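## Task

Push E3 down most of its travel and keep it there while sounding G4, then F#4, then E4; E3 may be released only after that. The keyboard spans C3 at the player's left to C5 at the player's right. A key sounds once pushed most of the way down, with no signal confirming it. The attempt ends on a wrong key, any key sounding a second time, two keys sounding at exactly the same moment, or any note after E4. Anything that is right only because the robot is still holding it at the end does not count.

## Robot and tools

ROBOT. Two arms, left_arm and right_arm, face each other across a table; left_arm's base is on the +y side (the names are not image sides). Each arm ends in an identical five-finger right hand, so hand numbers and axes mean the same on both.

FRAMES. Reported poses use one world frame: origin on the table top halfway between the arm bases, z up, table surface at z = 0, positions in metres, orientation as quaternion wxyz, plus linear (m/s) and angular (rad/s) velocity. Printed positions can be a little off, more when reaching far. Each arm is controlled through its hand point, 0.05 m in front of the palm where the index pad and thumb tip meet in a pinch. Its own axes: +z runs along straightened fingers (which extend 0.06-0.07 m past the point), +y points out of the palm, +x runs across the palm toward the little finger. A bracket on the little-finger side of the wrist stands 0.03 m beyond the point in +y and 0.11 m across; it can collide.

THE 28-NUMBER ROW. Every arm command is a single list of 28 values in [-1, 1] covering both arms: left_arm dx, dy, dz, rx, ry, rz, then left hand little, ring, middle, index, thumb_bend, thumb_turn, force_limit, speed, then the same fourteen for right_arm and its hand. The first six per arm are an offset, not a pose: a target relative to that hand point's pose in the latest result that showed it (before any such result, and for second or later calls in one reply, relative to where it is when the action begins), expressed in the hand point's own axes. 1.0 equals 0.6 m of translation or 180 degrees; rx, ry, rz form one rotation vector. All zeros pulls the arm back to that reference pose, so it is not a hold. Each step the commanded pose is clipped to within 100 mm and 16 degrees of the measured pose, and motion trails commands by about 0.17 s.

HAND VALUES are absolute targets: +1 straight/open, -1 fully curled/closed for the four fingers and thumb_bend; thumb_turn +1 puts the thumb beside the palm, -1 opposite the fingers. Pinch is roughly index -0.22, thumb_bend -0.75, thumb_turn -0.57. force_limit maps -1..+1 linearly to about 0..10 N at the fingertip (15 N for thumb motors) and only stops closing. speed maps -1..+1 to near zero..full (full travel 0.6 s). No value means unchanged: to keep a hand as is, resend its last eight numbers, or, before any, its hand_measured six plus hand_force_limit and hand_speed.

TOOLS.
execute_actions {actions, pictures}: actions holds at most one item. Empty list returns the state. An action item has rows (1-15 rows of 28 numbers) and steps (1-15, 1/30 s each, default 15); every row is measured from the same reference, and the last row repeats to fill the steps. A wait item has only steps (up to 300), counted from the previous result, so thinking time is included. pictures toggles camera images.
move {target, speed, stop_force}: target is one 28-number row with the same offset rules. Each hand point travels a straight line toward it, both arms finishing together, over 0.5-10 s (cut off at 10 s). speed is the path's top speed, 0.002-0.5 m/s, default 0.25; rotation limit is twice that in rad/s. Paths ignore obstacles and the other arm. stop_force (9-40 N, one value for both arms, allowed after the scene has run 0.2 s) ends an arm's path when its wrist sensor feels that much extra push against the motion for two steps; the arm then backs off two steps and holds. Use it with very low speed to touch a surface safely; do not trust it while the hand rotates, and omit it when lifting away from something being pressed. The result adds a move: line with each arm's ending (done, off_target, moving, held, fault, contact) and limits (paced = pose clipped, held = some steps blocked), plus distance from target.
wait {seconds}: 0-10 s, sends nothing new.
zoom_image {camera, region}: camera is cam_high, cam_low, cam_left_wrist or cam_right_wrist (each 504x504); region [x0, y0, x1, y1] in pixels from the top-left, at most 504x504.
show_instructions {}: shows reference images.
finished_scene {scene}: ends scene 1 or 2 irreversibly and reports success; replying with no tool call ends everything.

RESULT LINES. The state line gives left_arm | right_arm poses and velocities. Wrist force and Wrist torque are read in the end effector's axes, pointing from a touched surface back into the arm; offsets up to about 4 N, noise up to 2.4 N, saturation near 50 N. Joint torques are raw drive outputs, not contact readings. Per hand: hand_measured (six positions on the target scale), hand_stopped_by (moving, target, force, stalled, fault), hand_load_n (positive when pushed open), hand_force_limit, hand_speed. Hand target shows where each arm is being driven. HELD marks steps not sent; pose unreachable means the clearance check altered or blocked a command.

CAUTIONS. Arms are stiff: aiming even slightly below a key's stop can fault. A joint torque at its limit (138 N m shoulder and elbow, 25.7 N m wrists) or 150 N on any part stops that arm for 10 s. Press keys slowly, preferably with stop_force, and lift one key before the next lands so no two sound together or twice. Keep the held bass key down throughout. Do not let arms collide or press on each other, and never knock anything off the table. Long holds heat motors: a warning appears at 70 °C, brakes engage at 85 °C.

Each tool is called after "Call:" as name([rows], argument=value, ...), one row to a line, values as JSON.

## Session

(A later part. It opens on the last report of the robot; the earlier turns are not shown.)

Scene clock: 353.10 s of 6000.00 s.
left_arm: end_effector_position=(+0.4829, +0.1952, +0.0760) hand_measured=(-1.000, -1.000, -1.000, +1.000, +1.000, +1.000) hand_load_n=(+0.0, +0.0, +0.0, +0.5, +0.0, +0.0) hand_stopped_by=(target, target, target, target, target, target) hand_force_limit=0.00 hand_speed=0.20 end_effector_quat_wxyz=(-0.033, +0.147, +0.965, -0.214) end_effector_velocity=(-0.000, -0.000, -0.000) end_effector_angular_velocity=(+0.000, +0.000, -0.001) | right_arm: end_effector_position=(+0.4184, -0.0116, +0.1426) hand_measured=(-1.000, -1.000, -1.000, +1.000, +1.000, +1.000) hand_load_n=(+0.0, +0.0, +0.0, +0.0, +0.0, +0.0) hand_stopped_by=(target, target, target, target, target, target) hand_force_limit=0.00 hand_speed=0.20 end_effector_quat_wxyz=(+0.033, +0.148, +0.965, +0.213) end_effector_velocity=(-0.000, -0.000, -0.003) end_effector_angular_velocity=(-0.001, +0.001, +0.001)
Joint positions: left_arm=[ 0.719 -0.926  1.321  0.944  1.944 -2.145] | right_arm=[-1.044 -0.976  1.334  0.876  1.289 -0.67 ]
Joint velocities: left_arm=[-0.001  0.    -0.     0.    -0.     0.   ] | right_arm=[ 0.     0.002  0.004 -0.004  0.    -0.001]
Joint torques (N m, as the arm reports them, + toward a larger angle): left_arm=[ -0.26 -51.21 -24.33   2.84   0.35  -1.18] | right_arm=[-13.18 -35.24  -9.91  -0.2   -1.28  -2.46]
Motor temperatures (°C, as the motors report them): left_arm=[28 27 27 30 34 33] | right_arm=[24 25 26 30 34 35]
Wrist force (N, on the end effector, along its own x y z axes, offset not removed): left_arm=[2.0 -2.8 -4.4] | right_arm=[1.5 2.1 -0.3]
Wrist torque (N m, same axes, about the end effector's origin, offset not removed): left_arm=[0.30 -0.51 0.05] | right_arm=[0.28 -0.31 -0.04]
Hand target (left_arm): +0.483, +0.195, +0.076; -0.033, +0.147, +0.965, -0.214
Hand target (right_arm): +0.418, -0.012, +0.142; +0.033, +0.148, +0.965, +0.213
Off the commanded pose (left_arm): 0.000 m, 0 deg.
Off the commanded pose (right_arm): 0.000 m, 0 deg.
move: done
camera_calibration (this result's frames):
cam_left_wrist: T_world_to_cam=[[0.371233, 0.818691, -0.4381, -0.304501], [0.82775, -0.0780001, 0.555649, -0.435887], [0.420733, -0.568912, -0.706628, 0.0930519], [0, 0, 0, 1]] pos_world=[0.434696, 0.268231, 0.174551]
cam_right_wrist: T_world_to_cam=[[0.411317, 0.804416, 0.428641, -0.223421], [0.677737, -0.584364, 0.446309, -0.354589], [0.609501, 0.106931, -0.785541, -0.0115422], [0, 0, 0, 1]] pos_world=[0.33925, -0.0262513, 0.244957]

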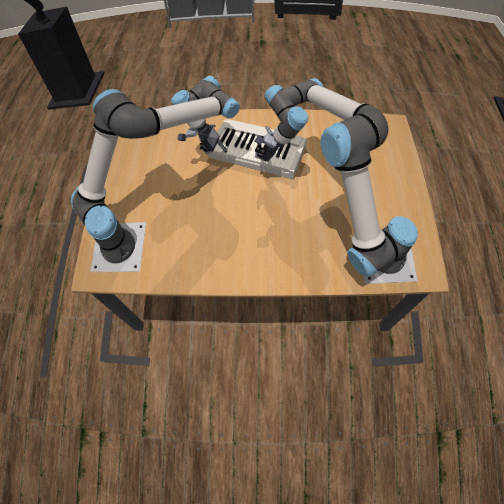

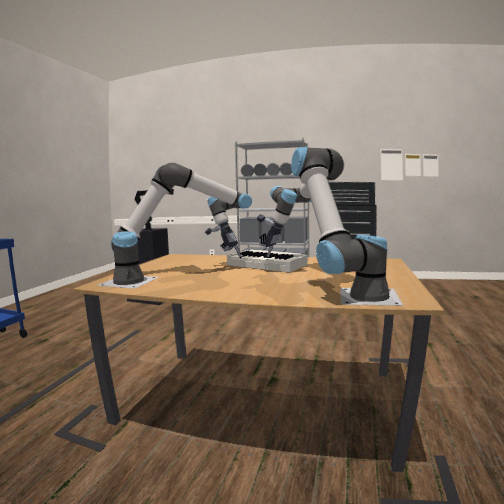

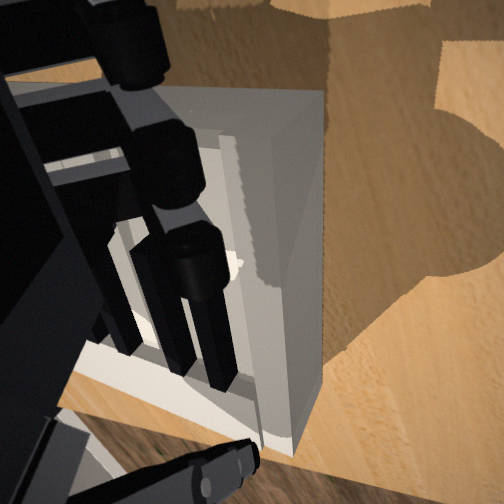

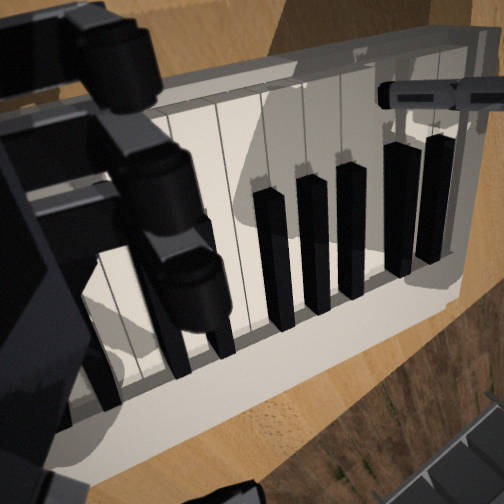

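Call:
execute_actions(actions=[])

Scene clock: 363.23 s of 6000.00 s.
left_arm: end_effector_position=(+0.4829, +0.1952, +0.0760) hand_measured=(-1.000, -1.000, -1.000, +1.000, +1.000, +1.000) hand_load_n=(+0.0, +0.0, +0.0, +0.5, +0.0, +0.0) hand_stopped_by=(target, target, target, target, target, target) hand_force_limit=0.00 hand_speed=0.20 end_effector_quat_wxyz=(-0.033, +0.147, +0.965, -0.214) end_effector_velocity=(+0.000, -0.000, +0.000) end_effector_angular_velocity=(-0.001, -0.000, +0.000) | right_arm: end_effector_position=(+0.4184, -0.0116, +0.1424) hand_measured=(-1.000, -1.000, -1.000, +1.000, +1.000, +1.000) hand_load_n=(+0.0, +0.0, +0.0, +0.0, +0.0, +0.0) hand_stopped_by=(target, target, target, target, target, target) hand_force_limit=0.00 hand_speed=0.20 end_effector_quat_wxyz=(+0.033, +0.148, +0.965, +0.213) end_effector_velocity=(+0.000, +0.000, +0.001) end_effector_angular_velocity=(+0.002, -0.002, -0.000)
Joint positions: left_arm=[ 0.719 -0.926  1.321  0.944  1.944 -2.145] | right_arm=[-1.044 -0.976  1.335  0.876  1.289 -0.67 ]
Joint velocities: left_arm=[ 0. -0. -0. -0.  0. -0.] | right_arm=[ 0.    -0.001 -0.001 -0.    -0.     0.   ]
Joint torques (N m, as the arm reports them, + toward a larger angle): left_arm=[ -0.61 -51.13 -24.19   2.77   0.35  -1.11] | right_arm=[-13.45 -35.49  -9.79   0.04  -2.82   0.16]
Motor temperatures (°C, as the motors report them): left_arm=[28 27 27 30 34 33] | right_arm=[24 25 26 30 34 35]
Wrist force (N, on the end effector, along its own x y z axes, offset not removed): left_arm=[0.1 -3.1 -5.5] | right_arm=[1.4 1.9 0.1]
Wrist torque (N m, same axes, about the end effector's origin, offset not removed): left_arm=[0.24 -0.15 -0.17] | right_arm=[0.26 -0.41 0.00]
Hand target (left_arm): +0.483, +0.195, +0.076; -0.033, +0.147, +0.965, -0.214
Hand target (right_arm): +0.418, -0.012, +0.142; +0.033, +0.148, +0.965, +0.213
Off the commanded pose (left_arm): 0.000 m, 0 deg.
Off the commanded pose (right_arm): 0.000 m, 0 deg.
Steps of this call (steps 1 to 90: nothing new was sent; then 7.13 s passed at rest). Readings (end_effector_position | what the end effector reports):
1: left_arm (+0.4829, +0.1952, +0.0760) | right_arm (+0.4184, -0.0116, +0.1426) | left_arm hand_measured=(-1.000, -1.000, -1.000, +1.000, +1.000, +1.000) hand_load_n=(+0.0, +0.0, +0.0, +0.5, +0.0, +0.0) hand_stopped_by=(target, target, target, target, target, target) hand_force_limit=0.00 hand_speed=0.20 | right_arm hand_measured=(-1.000, -1.000, -1.000, +1.000, +1.000, +1.000) hand_load_n=(+0.0, +0.0, +0.0, +0.0, +0.0, +0.0) hand_stopped_by=(target, target, target, target, target, target) hand_force_limit=0.00 hand_speed=0.20
2: left_arm (+0.4829, +0.1952, +0.0760) | right_arm (+0.4184, -0.0116, +0.1425) | left_arm hand_measured=(-1.000, -1.000, -1.000, +1.000, +1.000, +1.000) hand_load_n=(+0.0, +0.0, +0.0, +0.5, +0.0, +0.0) hand_stopped_by=(target, target, target, target, target, target) hand_force_limit=0.00 hand_speed=0.20 | right_arm hand_measured=(-1.000, -1.000, -1.000, +1.000, +1.000, +1.000) hand_load_n=(+0.0, +0.0, +0.0, +0.0, +0.0, +0.0) hand_stopped_by=(target, target, target, target, target, target) hand_force_limit=0.00 hand_speed=0.20
4: left_arm (+0.4829, +0.1952, +0.0760) | right_arm (+0.4184, -0.0116, +0.1425) | left_arm hand_measured=(-1.000, -1.000, -1.000, +1.000, +1.000, +1.000) hand_load_n=(+0.0, +0.0, +0.0, +0.5, +0.0, +0.0) hand_stopped_by=(target, target, target, target, target, target) hand_force_limit=0.00 hand_speed=0.20 | right_arm hand_measured=(-1.000, -1.000, -1.000, +1.000, +1.000, +1.000) hand_load_n=(+0.0, +0.0, +0.0, +0.0, +0.0, +0.0) hand_stopped_by=(target, target, target, target, target, target) hand_force_limit=0.00 hand_speed=0.20
8: left_arm (+0.4829, +0.1952, +0.0760) | right_arm (+0.4184, -0.0116, +0.1424) | left_arm hand_measured=(-1.000, -1.000, -1.000, +1.000, +1.000, +1.000) hand_load_n=(+0.0, +0.0, +0.0, +0.5, +0.0, +0.0) hand_stopped_by=(target, target, target, target, target, target) hand_force_limit=0.00 hand_speed=0.20 | right_arm hand_measured=(-1.000, -1.000, -1.000, +1.000, +1.000, +1.000) hand_load_n=(+0.0, +0.0, +0.0, +0.0, +0.0, +0.0) hand_stopped_by=(target, target, target, target, target, target) hand_force_limit=0.00 hand_speed=0.20
90: the state above
camera_calibration (this result's frames):
cam_left_wrist: T_world_to_cam=[[0.371233, 0.818691, -0.4381, -0.304501], [0.82775, -0.0780001, 0.555649, -0.435887], [0.420733, -0.568912, -0.706628, 0.0930519], [0, 0, 0, 1]] pos_world=[0.434696, 0.268231, 0.174551]
cam_right_wrist: T_world_to_cam=[[0.411313, 0.804398, 0.42868, -0.223327], [0.677756, -0.584378, 0.44626, -0.354472], [0.609482, 0.106988, -0.785548, -0.0117201], [0, 0, 0, 1]] pos_world=[0.339246, -0.0262475, 0.244716]

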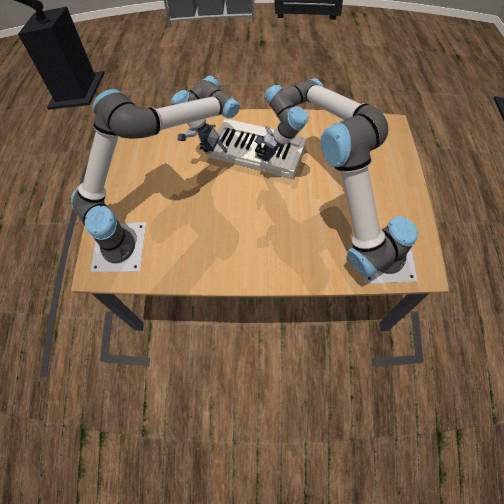

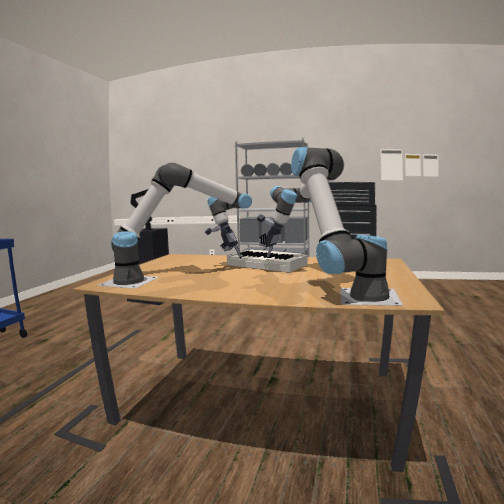

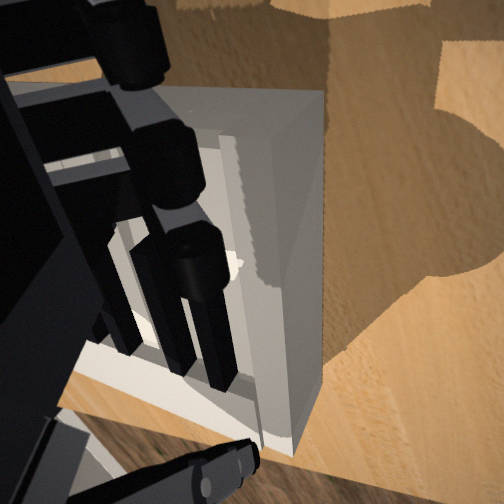

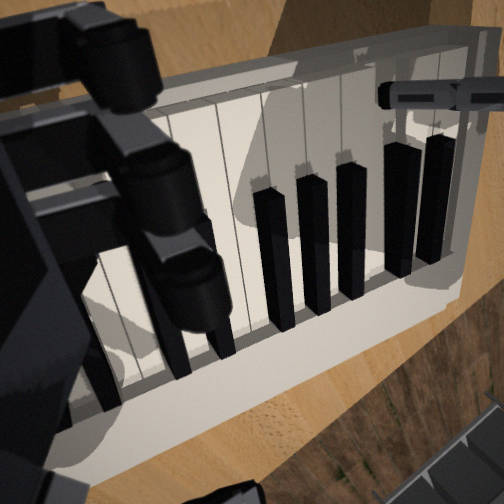

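Call:
move(target=[0,0,0,0,0,0,-1,-1,-1,1,1,1,0,0.2, 0,-0.00521,0.01118,0,0,0,-1,-1,-1,1,1,1,0,0.2], speed=0.03)

Call:
move(target=[0,0,0,0,0,0,-1,-1,-1,1,1,1,0,0.2, 0,-0.00916,0.01964,0,0,0,-1,-1,-1,1,1,1,0,0.2], speed=0.005, stop_force=9)

Scene clock: 374.43 s of 6000.00 s.
left_arm: end_effector_position=(+0.4829, +0.1952, +0.0760) hand_measured=(-1.000, -1.000, -1.000, +1.000, +1.000, +1.000) hand_load_n=(+0.0, +0.0, +0.0, +0.5, +0.0, +0.0) hand_stopped_by=(target, target, target, target, target, target) hand_force_limit=0.00 hand_speed=0.20 end_effector_quat_wxyz=(-0.033, +0.147, +0.965, -0.214) end_effector_velocity=(+0.000, +0.000, -0.000) end_effector_angular_velocity=(-0.001, -0.001, +0.001) | right_arm: end_effector_position=(+0.4184, -0.0116, +0.1353) hand_measured=(-1.000, -1.000, -1.000, +1.000, +1.000, +1.000) hand_load_n=(+0.0, +0.0, +0.0, +0.0, +0.0, +0.0) hand_stopped_by=(target, target, target, target, target, target) hand_force_limit=0.00 hand_speed=0.20 end_effector_quat_wxyz=(+0.032, +0.148, +0.965, +0.213) end_effector_velocity=(+0.000, -0.000, -0.001) end_effector_angular_velocity=(+0.001, -0.002, +0.000)
Joint positions: left_arm=[ 0.719 -0.926  1.321  0.944  1.944 -2.145] | right_arm=[-1.044 -0.97   1.344  0.86   1.289 -0.67 ]
Joint velocities: left_arm=[ 0.001 -0.     0.    -0.001  0.    -0.   ] | right_arm=[-0.     0.     0.003 -0.005  0.    -0.001]
Joint torques (N m, as the arm reports them, + toward a larger angle): left_arm=[ -0.84 -52.27 -24.35   2.75   0.42  -1.  ] | right_arm=[-12.7  -35.67  -9.69  -0.28  -2.46   1.83]
Motor temperatures (°C, as the motors report them): left_arm=[28 27 27 30 34 33] | right_arm=[24 25 26 30 34 35]
Wrist force (N, on the end effector, along its own x y z axes, offset not removed): left_arm=[2.0 -3.5 -4.7] | right_arm=[2.2 3.0 0.3]
Wrist torque (N m, same axes, about the end effector's origin, offset not removed): left_arm=[0.16 -0.49 0.02] | right_arm=[0.39 -0.38 0.01]
Hand target (left_arm): +0.483, +0.195, +0.076; -0.033, +0.147, +0.965, -0.214
Hand target (right_arm): +0.418, -0.012, +0.135; +0.033, +0.148, +0.965, +0.213
Off the commanded pose (left_arm): 0.000 m, 0 deg.
Off the commanded pose (right_arm): 0.000 m, 0 deg.
After step 90, 7.47 s passed at rest.
move: done
camera_calibration (this result's frames):
cam_left_wrist: T_world_to_cam=[[0.371233, 0.818691, -0.4381, -0.304501], [0.82775, -0.078, 0.555649, -0.435887], [0.420733, -0.568912, -0.706627, 0.0930517], [0, 0, 0, 1]] pos_world=[0.434696, 0.268231, 0.174551]
cam_right_wrist: T_world_to_cam=[[0.411329, 0.804397, 0.428665, -0.220283], [0.67776, -0.584381, 0.446252, -0.351299], [0.609467, 0.106976, -0.785561, -0.0173001], [0, 0, 0, 1]] pos_world=[0.339249, -0.0262461, 0.237605]

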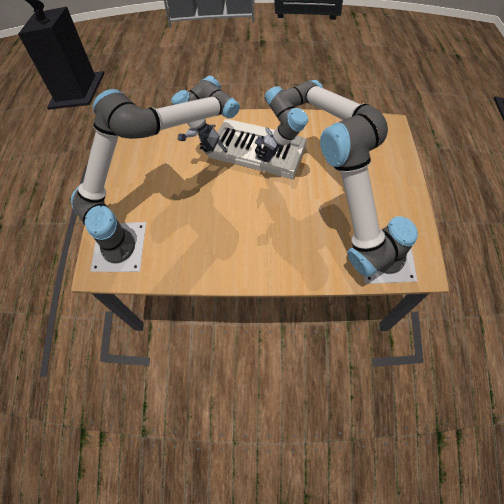

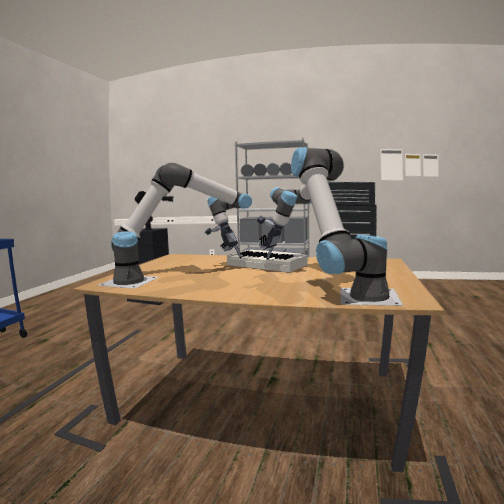

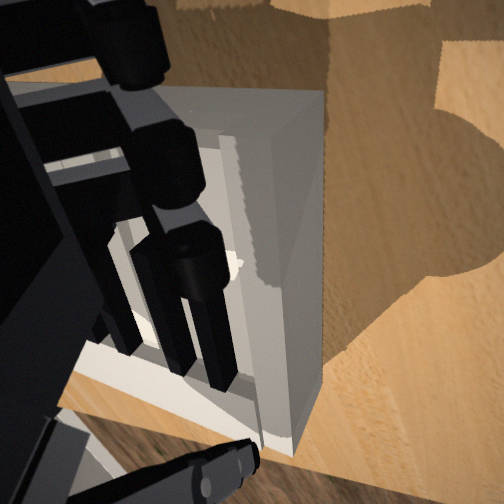

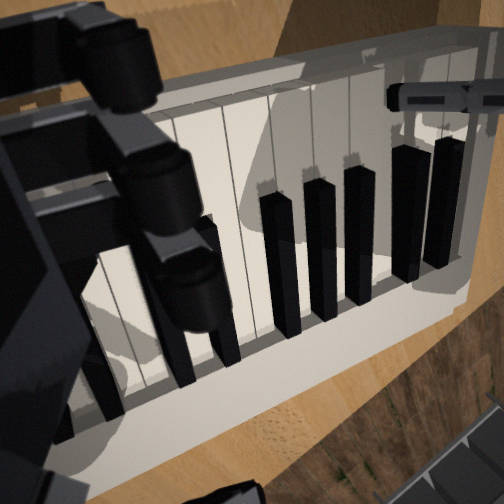

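Scene clock: 376.47 s of 6000.00 s.
left_arm: end_effector_position=(+0.4829, +0.1952, +0.0760) hand_measured=(-1.000, -1.000, -1.000, +1.000, +1.000, +1.000) hand_load_n=(+0.0, +0.0, +0.0, +0.0, +0.0, +0.0) hand_stopped_by=(target, target, target, target, target, target) hand_force_limit=0.00 hand_speed=0.20 end_effector_quat_wxyz=(-0.033, +0.147, +0.965, -0.214) end_effector_velocity=(-0.000, -0.000, +0.000) end_effector_angular_velocity=(+0.001, +0.001, -0.000) | right_arm: end_effector_position=(+0.4183, -0.0116, +0.1270) hand_measured=(-1.000, -1.000, -1.000, +1.000, +1.000, +1.000) hand_load_n=(+0.0, +0.0, +0.0, -2.0, +0.0, +0.0) hand_stopped_by=(target, target, target, target, target, target) hand_force_limit=0.00 hand_speed=0.20 end_effector_quat_wxyz=(+0.032, +0.148, +0.965, +0.213) end_effector_velocity=(-0.000, +0.000, +0.002) end_effector_angular_velocity=(-0.001, +0.001, +0.001)
Joint positions: left_arm=[ 0.719 -0.926  1.321  0.944  1.944 -2.145] | right_arm=[-1.044 -0.962  1.354  0.843  1.289 -0.67 ]
Joint velocities: left_arm=[-0.     0.    -0.     0.001 -0.    -0.   ] | right_arm=[ 0.    -0.001 -0.003  0.005  0.    -0.001]
Joint torques (N m, as the arm reports them, + toward a larger angle): left_arm=[ -0.64 -51.57 -24.02   2.81   0.23  -1.01] | right_arm=[-10.25 -43.19 -21.61   2.21  -2.27   1.93]
Motor temperatures (°C, as the motors report them): left_arm=[28 27 27 30 34 33] | right_arm=[24 25 26 30 34 35]
Wrist force (N, on the end effector, along its own x y z axes, offset not removed): left_arm=[1.5 -2.8 -3.6] | right_arm=[2.1 5.2 -15.9]
Wrist torque (N m, same axes, about the end effector's origin, offset not removed): left_arm=[0.03 -0.38 -0.09] | right_arm=[1.24 -0.15 0.03]
Hand target (left_arm): +0.483, +0.195, +0.076; -0.033, +0.147, +0.965, -0.214
Hand target (right_arm): +0.418, -0.012, +0.127; +0.033, +0.148, +0.965, +0.213
Off the commanded pose (left_arm): 0.000 m, 0 deg.
Off the commanded pose (right_arm): 0.005 m, 0 deg.
move: contact (right_arm)
camera_calibration (this result's frames):
cam_left_wrist: T_world_to_cam=[[0.371233, 0.818691, -0.4381, -0.304501], [0.82775, -0.0780003, 0.555649, -0.435887], [0.420733, -0.568912, -0.706628, 0.0930518], [0, 0, 0, 1]] pos_world=[0.434696, 0.268231, 0.174551]
cam_right_wrist: T_world_to_cam=[[0.411412, 0.804447, 0.428492, -0.216688], [0.677852, -0.584329, 0.446181, -0.3476], [0.609309, 0.106889, -0.785696, -0.0237107], [0, 0, 0, 1]] pos_world=[0.339217, -0.0262643, 0.229312]

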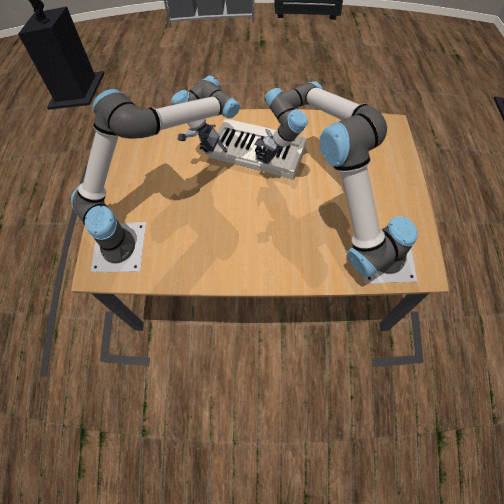

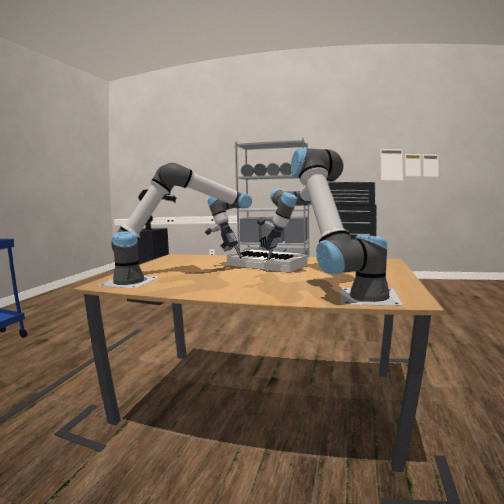

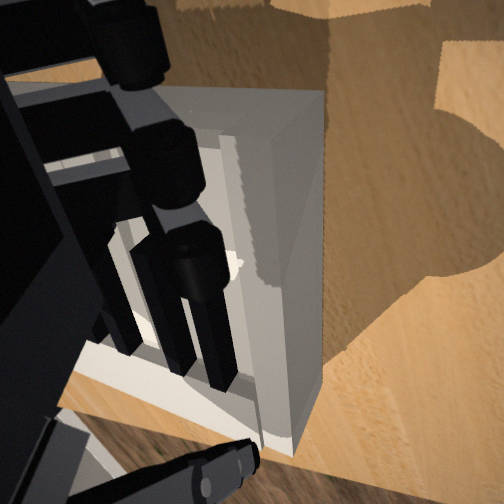

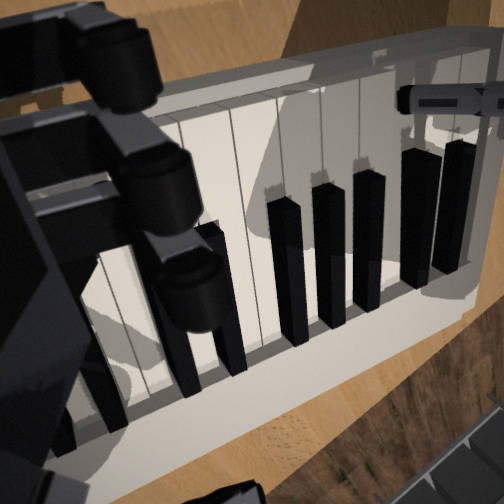

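E4 bottomed at z=0.127, the same height as G4. Lifting both hands straight up.

Call:
move(target=[0,-0.02817,-0.06042,0,0,0,-1,-1,-1,1,1,1,0,0.2, 0,0.02817,-0.06042,0,0,0,-1,-1,-1,1,1,1,0,0.2], speed=0.08)

Scene clock: 380.97 s of 6000.00 s.
left_arm: end_effector_position=(+0.4829, +0.1952, +0.1157) hand_measured=(-1.000, -1.000, -1.000, +1.000, +1.000, +1.000) hand_load_n=(+0.0, +0.0, +0.0, +0.0, +0.0, +0.0) hand_stopped_by=(target, target, target, target, target, target) hand_force_limit=0.00 hand_speed=0.20 end_effector_quat_wxyz=(-0.033, +0.147, +0.965, -0.214) end_effector_velocity=(+0.000, -0.001, +0.002) end_effector_angular_velocity=(-0.001, -0.001, -0.000) | right_arm: end_effector_position=(+0.4183, -0.0116, +0.1667) hand_measured=(-1.000, -1.000, -1.000, +1.000, +1.000, +1.000) hand_load_n=(+0.0, +0.0, +0.0, +0.0, +0.0, +0.0) hand_stopped_by=(target, target, target, target, target, target) hand_force_limit=0.00 hand_speed=0.20 end_effector_quat_wxyz=(+0.032, +0.148, +0.965, +0.213) end_effector_velocity=(+0.000, +0.000, +0.003) end_effector_angular_velocity=(+0.000, -0.001, +0.001)
Joint positions: left_arm=[ 0.719 -0.959  1.269  1.029  1.944 -2.145] | right_arm=[-1.044 -0.995  1.301  0.929  1.289 -0.67 ]
Joint velocities: left_arm=[-0.    -0.001 -0.004  0.004 -0.    -0.   ] | right_arm=[ 0.    -0.002 -0.004  0.006  0.    -0.001]
Joint torques (N m, as the arm reports them, + toward a larger angle): left_arm=[  4.8  -56.56 -27.3    4.31  -0.6    0.75] | right_arm=[ -5.14 -54.86 -25.25   3.33  -2.7   -2.76]
Motor temperatures (°C, as the motors report them): left_arm=[28 27 27 30 34 33] | right_arm=[24 25 26 30 34 35]
Wrist force (N, on the end effector, along its own x y z axes, offset not removed): left_arm=[0.2 -0.1 0.3] | right_arm=[2.4 2.5 -0.2]
Wrist torque (N m, same axes, about the end effector's origin, offset not removed): left_arm=[-0.13 -0.31 -0.12] | right_arm=[0.34 -0.51 0.03]
Hand target (left_arm): +0.483, +0.195, +0.116; -0.033, +0.147, +0.965, -0.214
Hand target (right_arm): +0.418, -0.012, +0.167; +0.032, +0.148, +0.965, +0.213
Off the commanded pose (left_arm): 0.000 m, 0 deg.
Off the commanded pose (right_arm): 0.000 m, 0 deg.
After step 90, 0.53 s passed at rest.
move: done
camera_calibration (this result's frames):
cam_left_wrist: T_world_to_cam=[[0.371134, 0.818739, -0.438093, -0.287106], [0.827766, -0.0779136, 0.555638, -0.45803], [0.420789, -0.568855, -0.70664, 0.121099], [0, 0, 0, 1]] pos_world=[0.434739, 0.268266, 0.214293]
cam_right_wrist: T_world_to_cam=[[0.411559, 0.804365, 0.428505, -0.233776], [0.677778, -0.584454, 0.446129, -0.365305], [0.609292, 0.106823, -0.785718, 0.00752497], [0, 0, 0, 1]] pos_world=[0.339223, -0.0262662, 0.26906]

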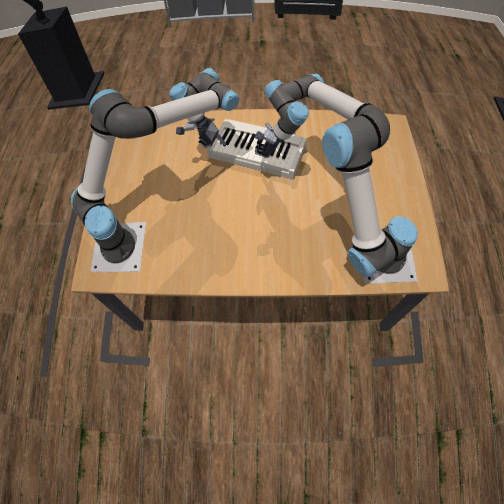

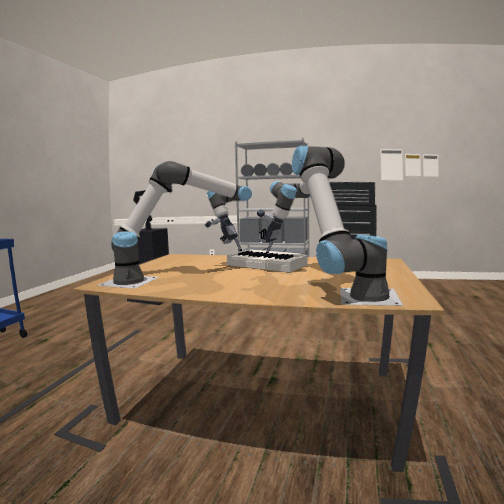

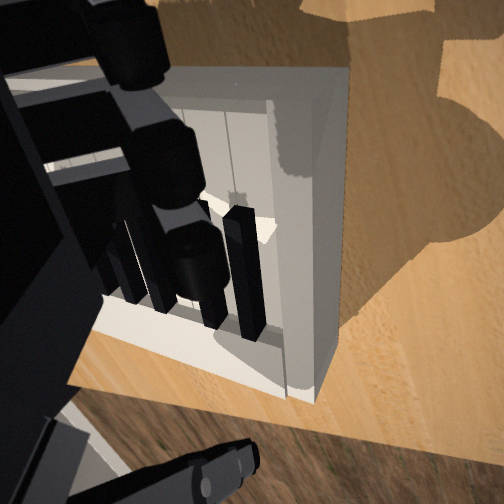

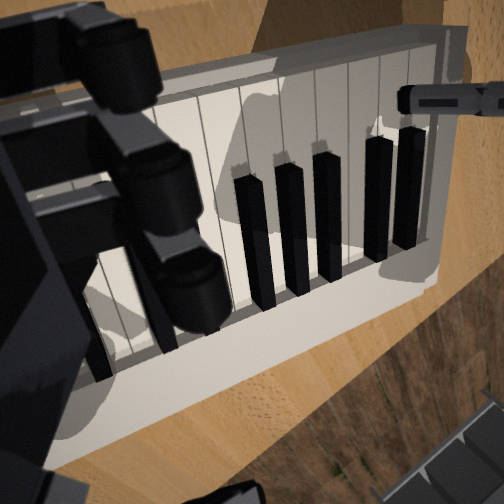

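Call:
finished_scene(scene=2)

The scene is finished: the task was done.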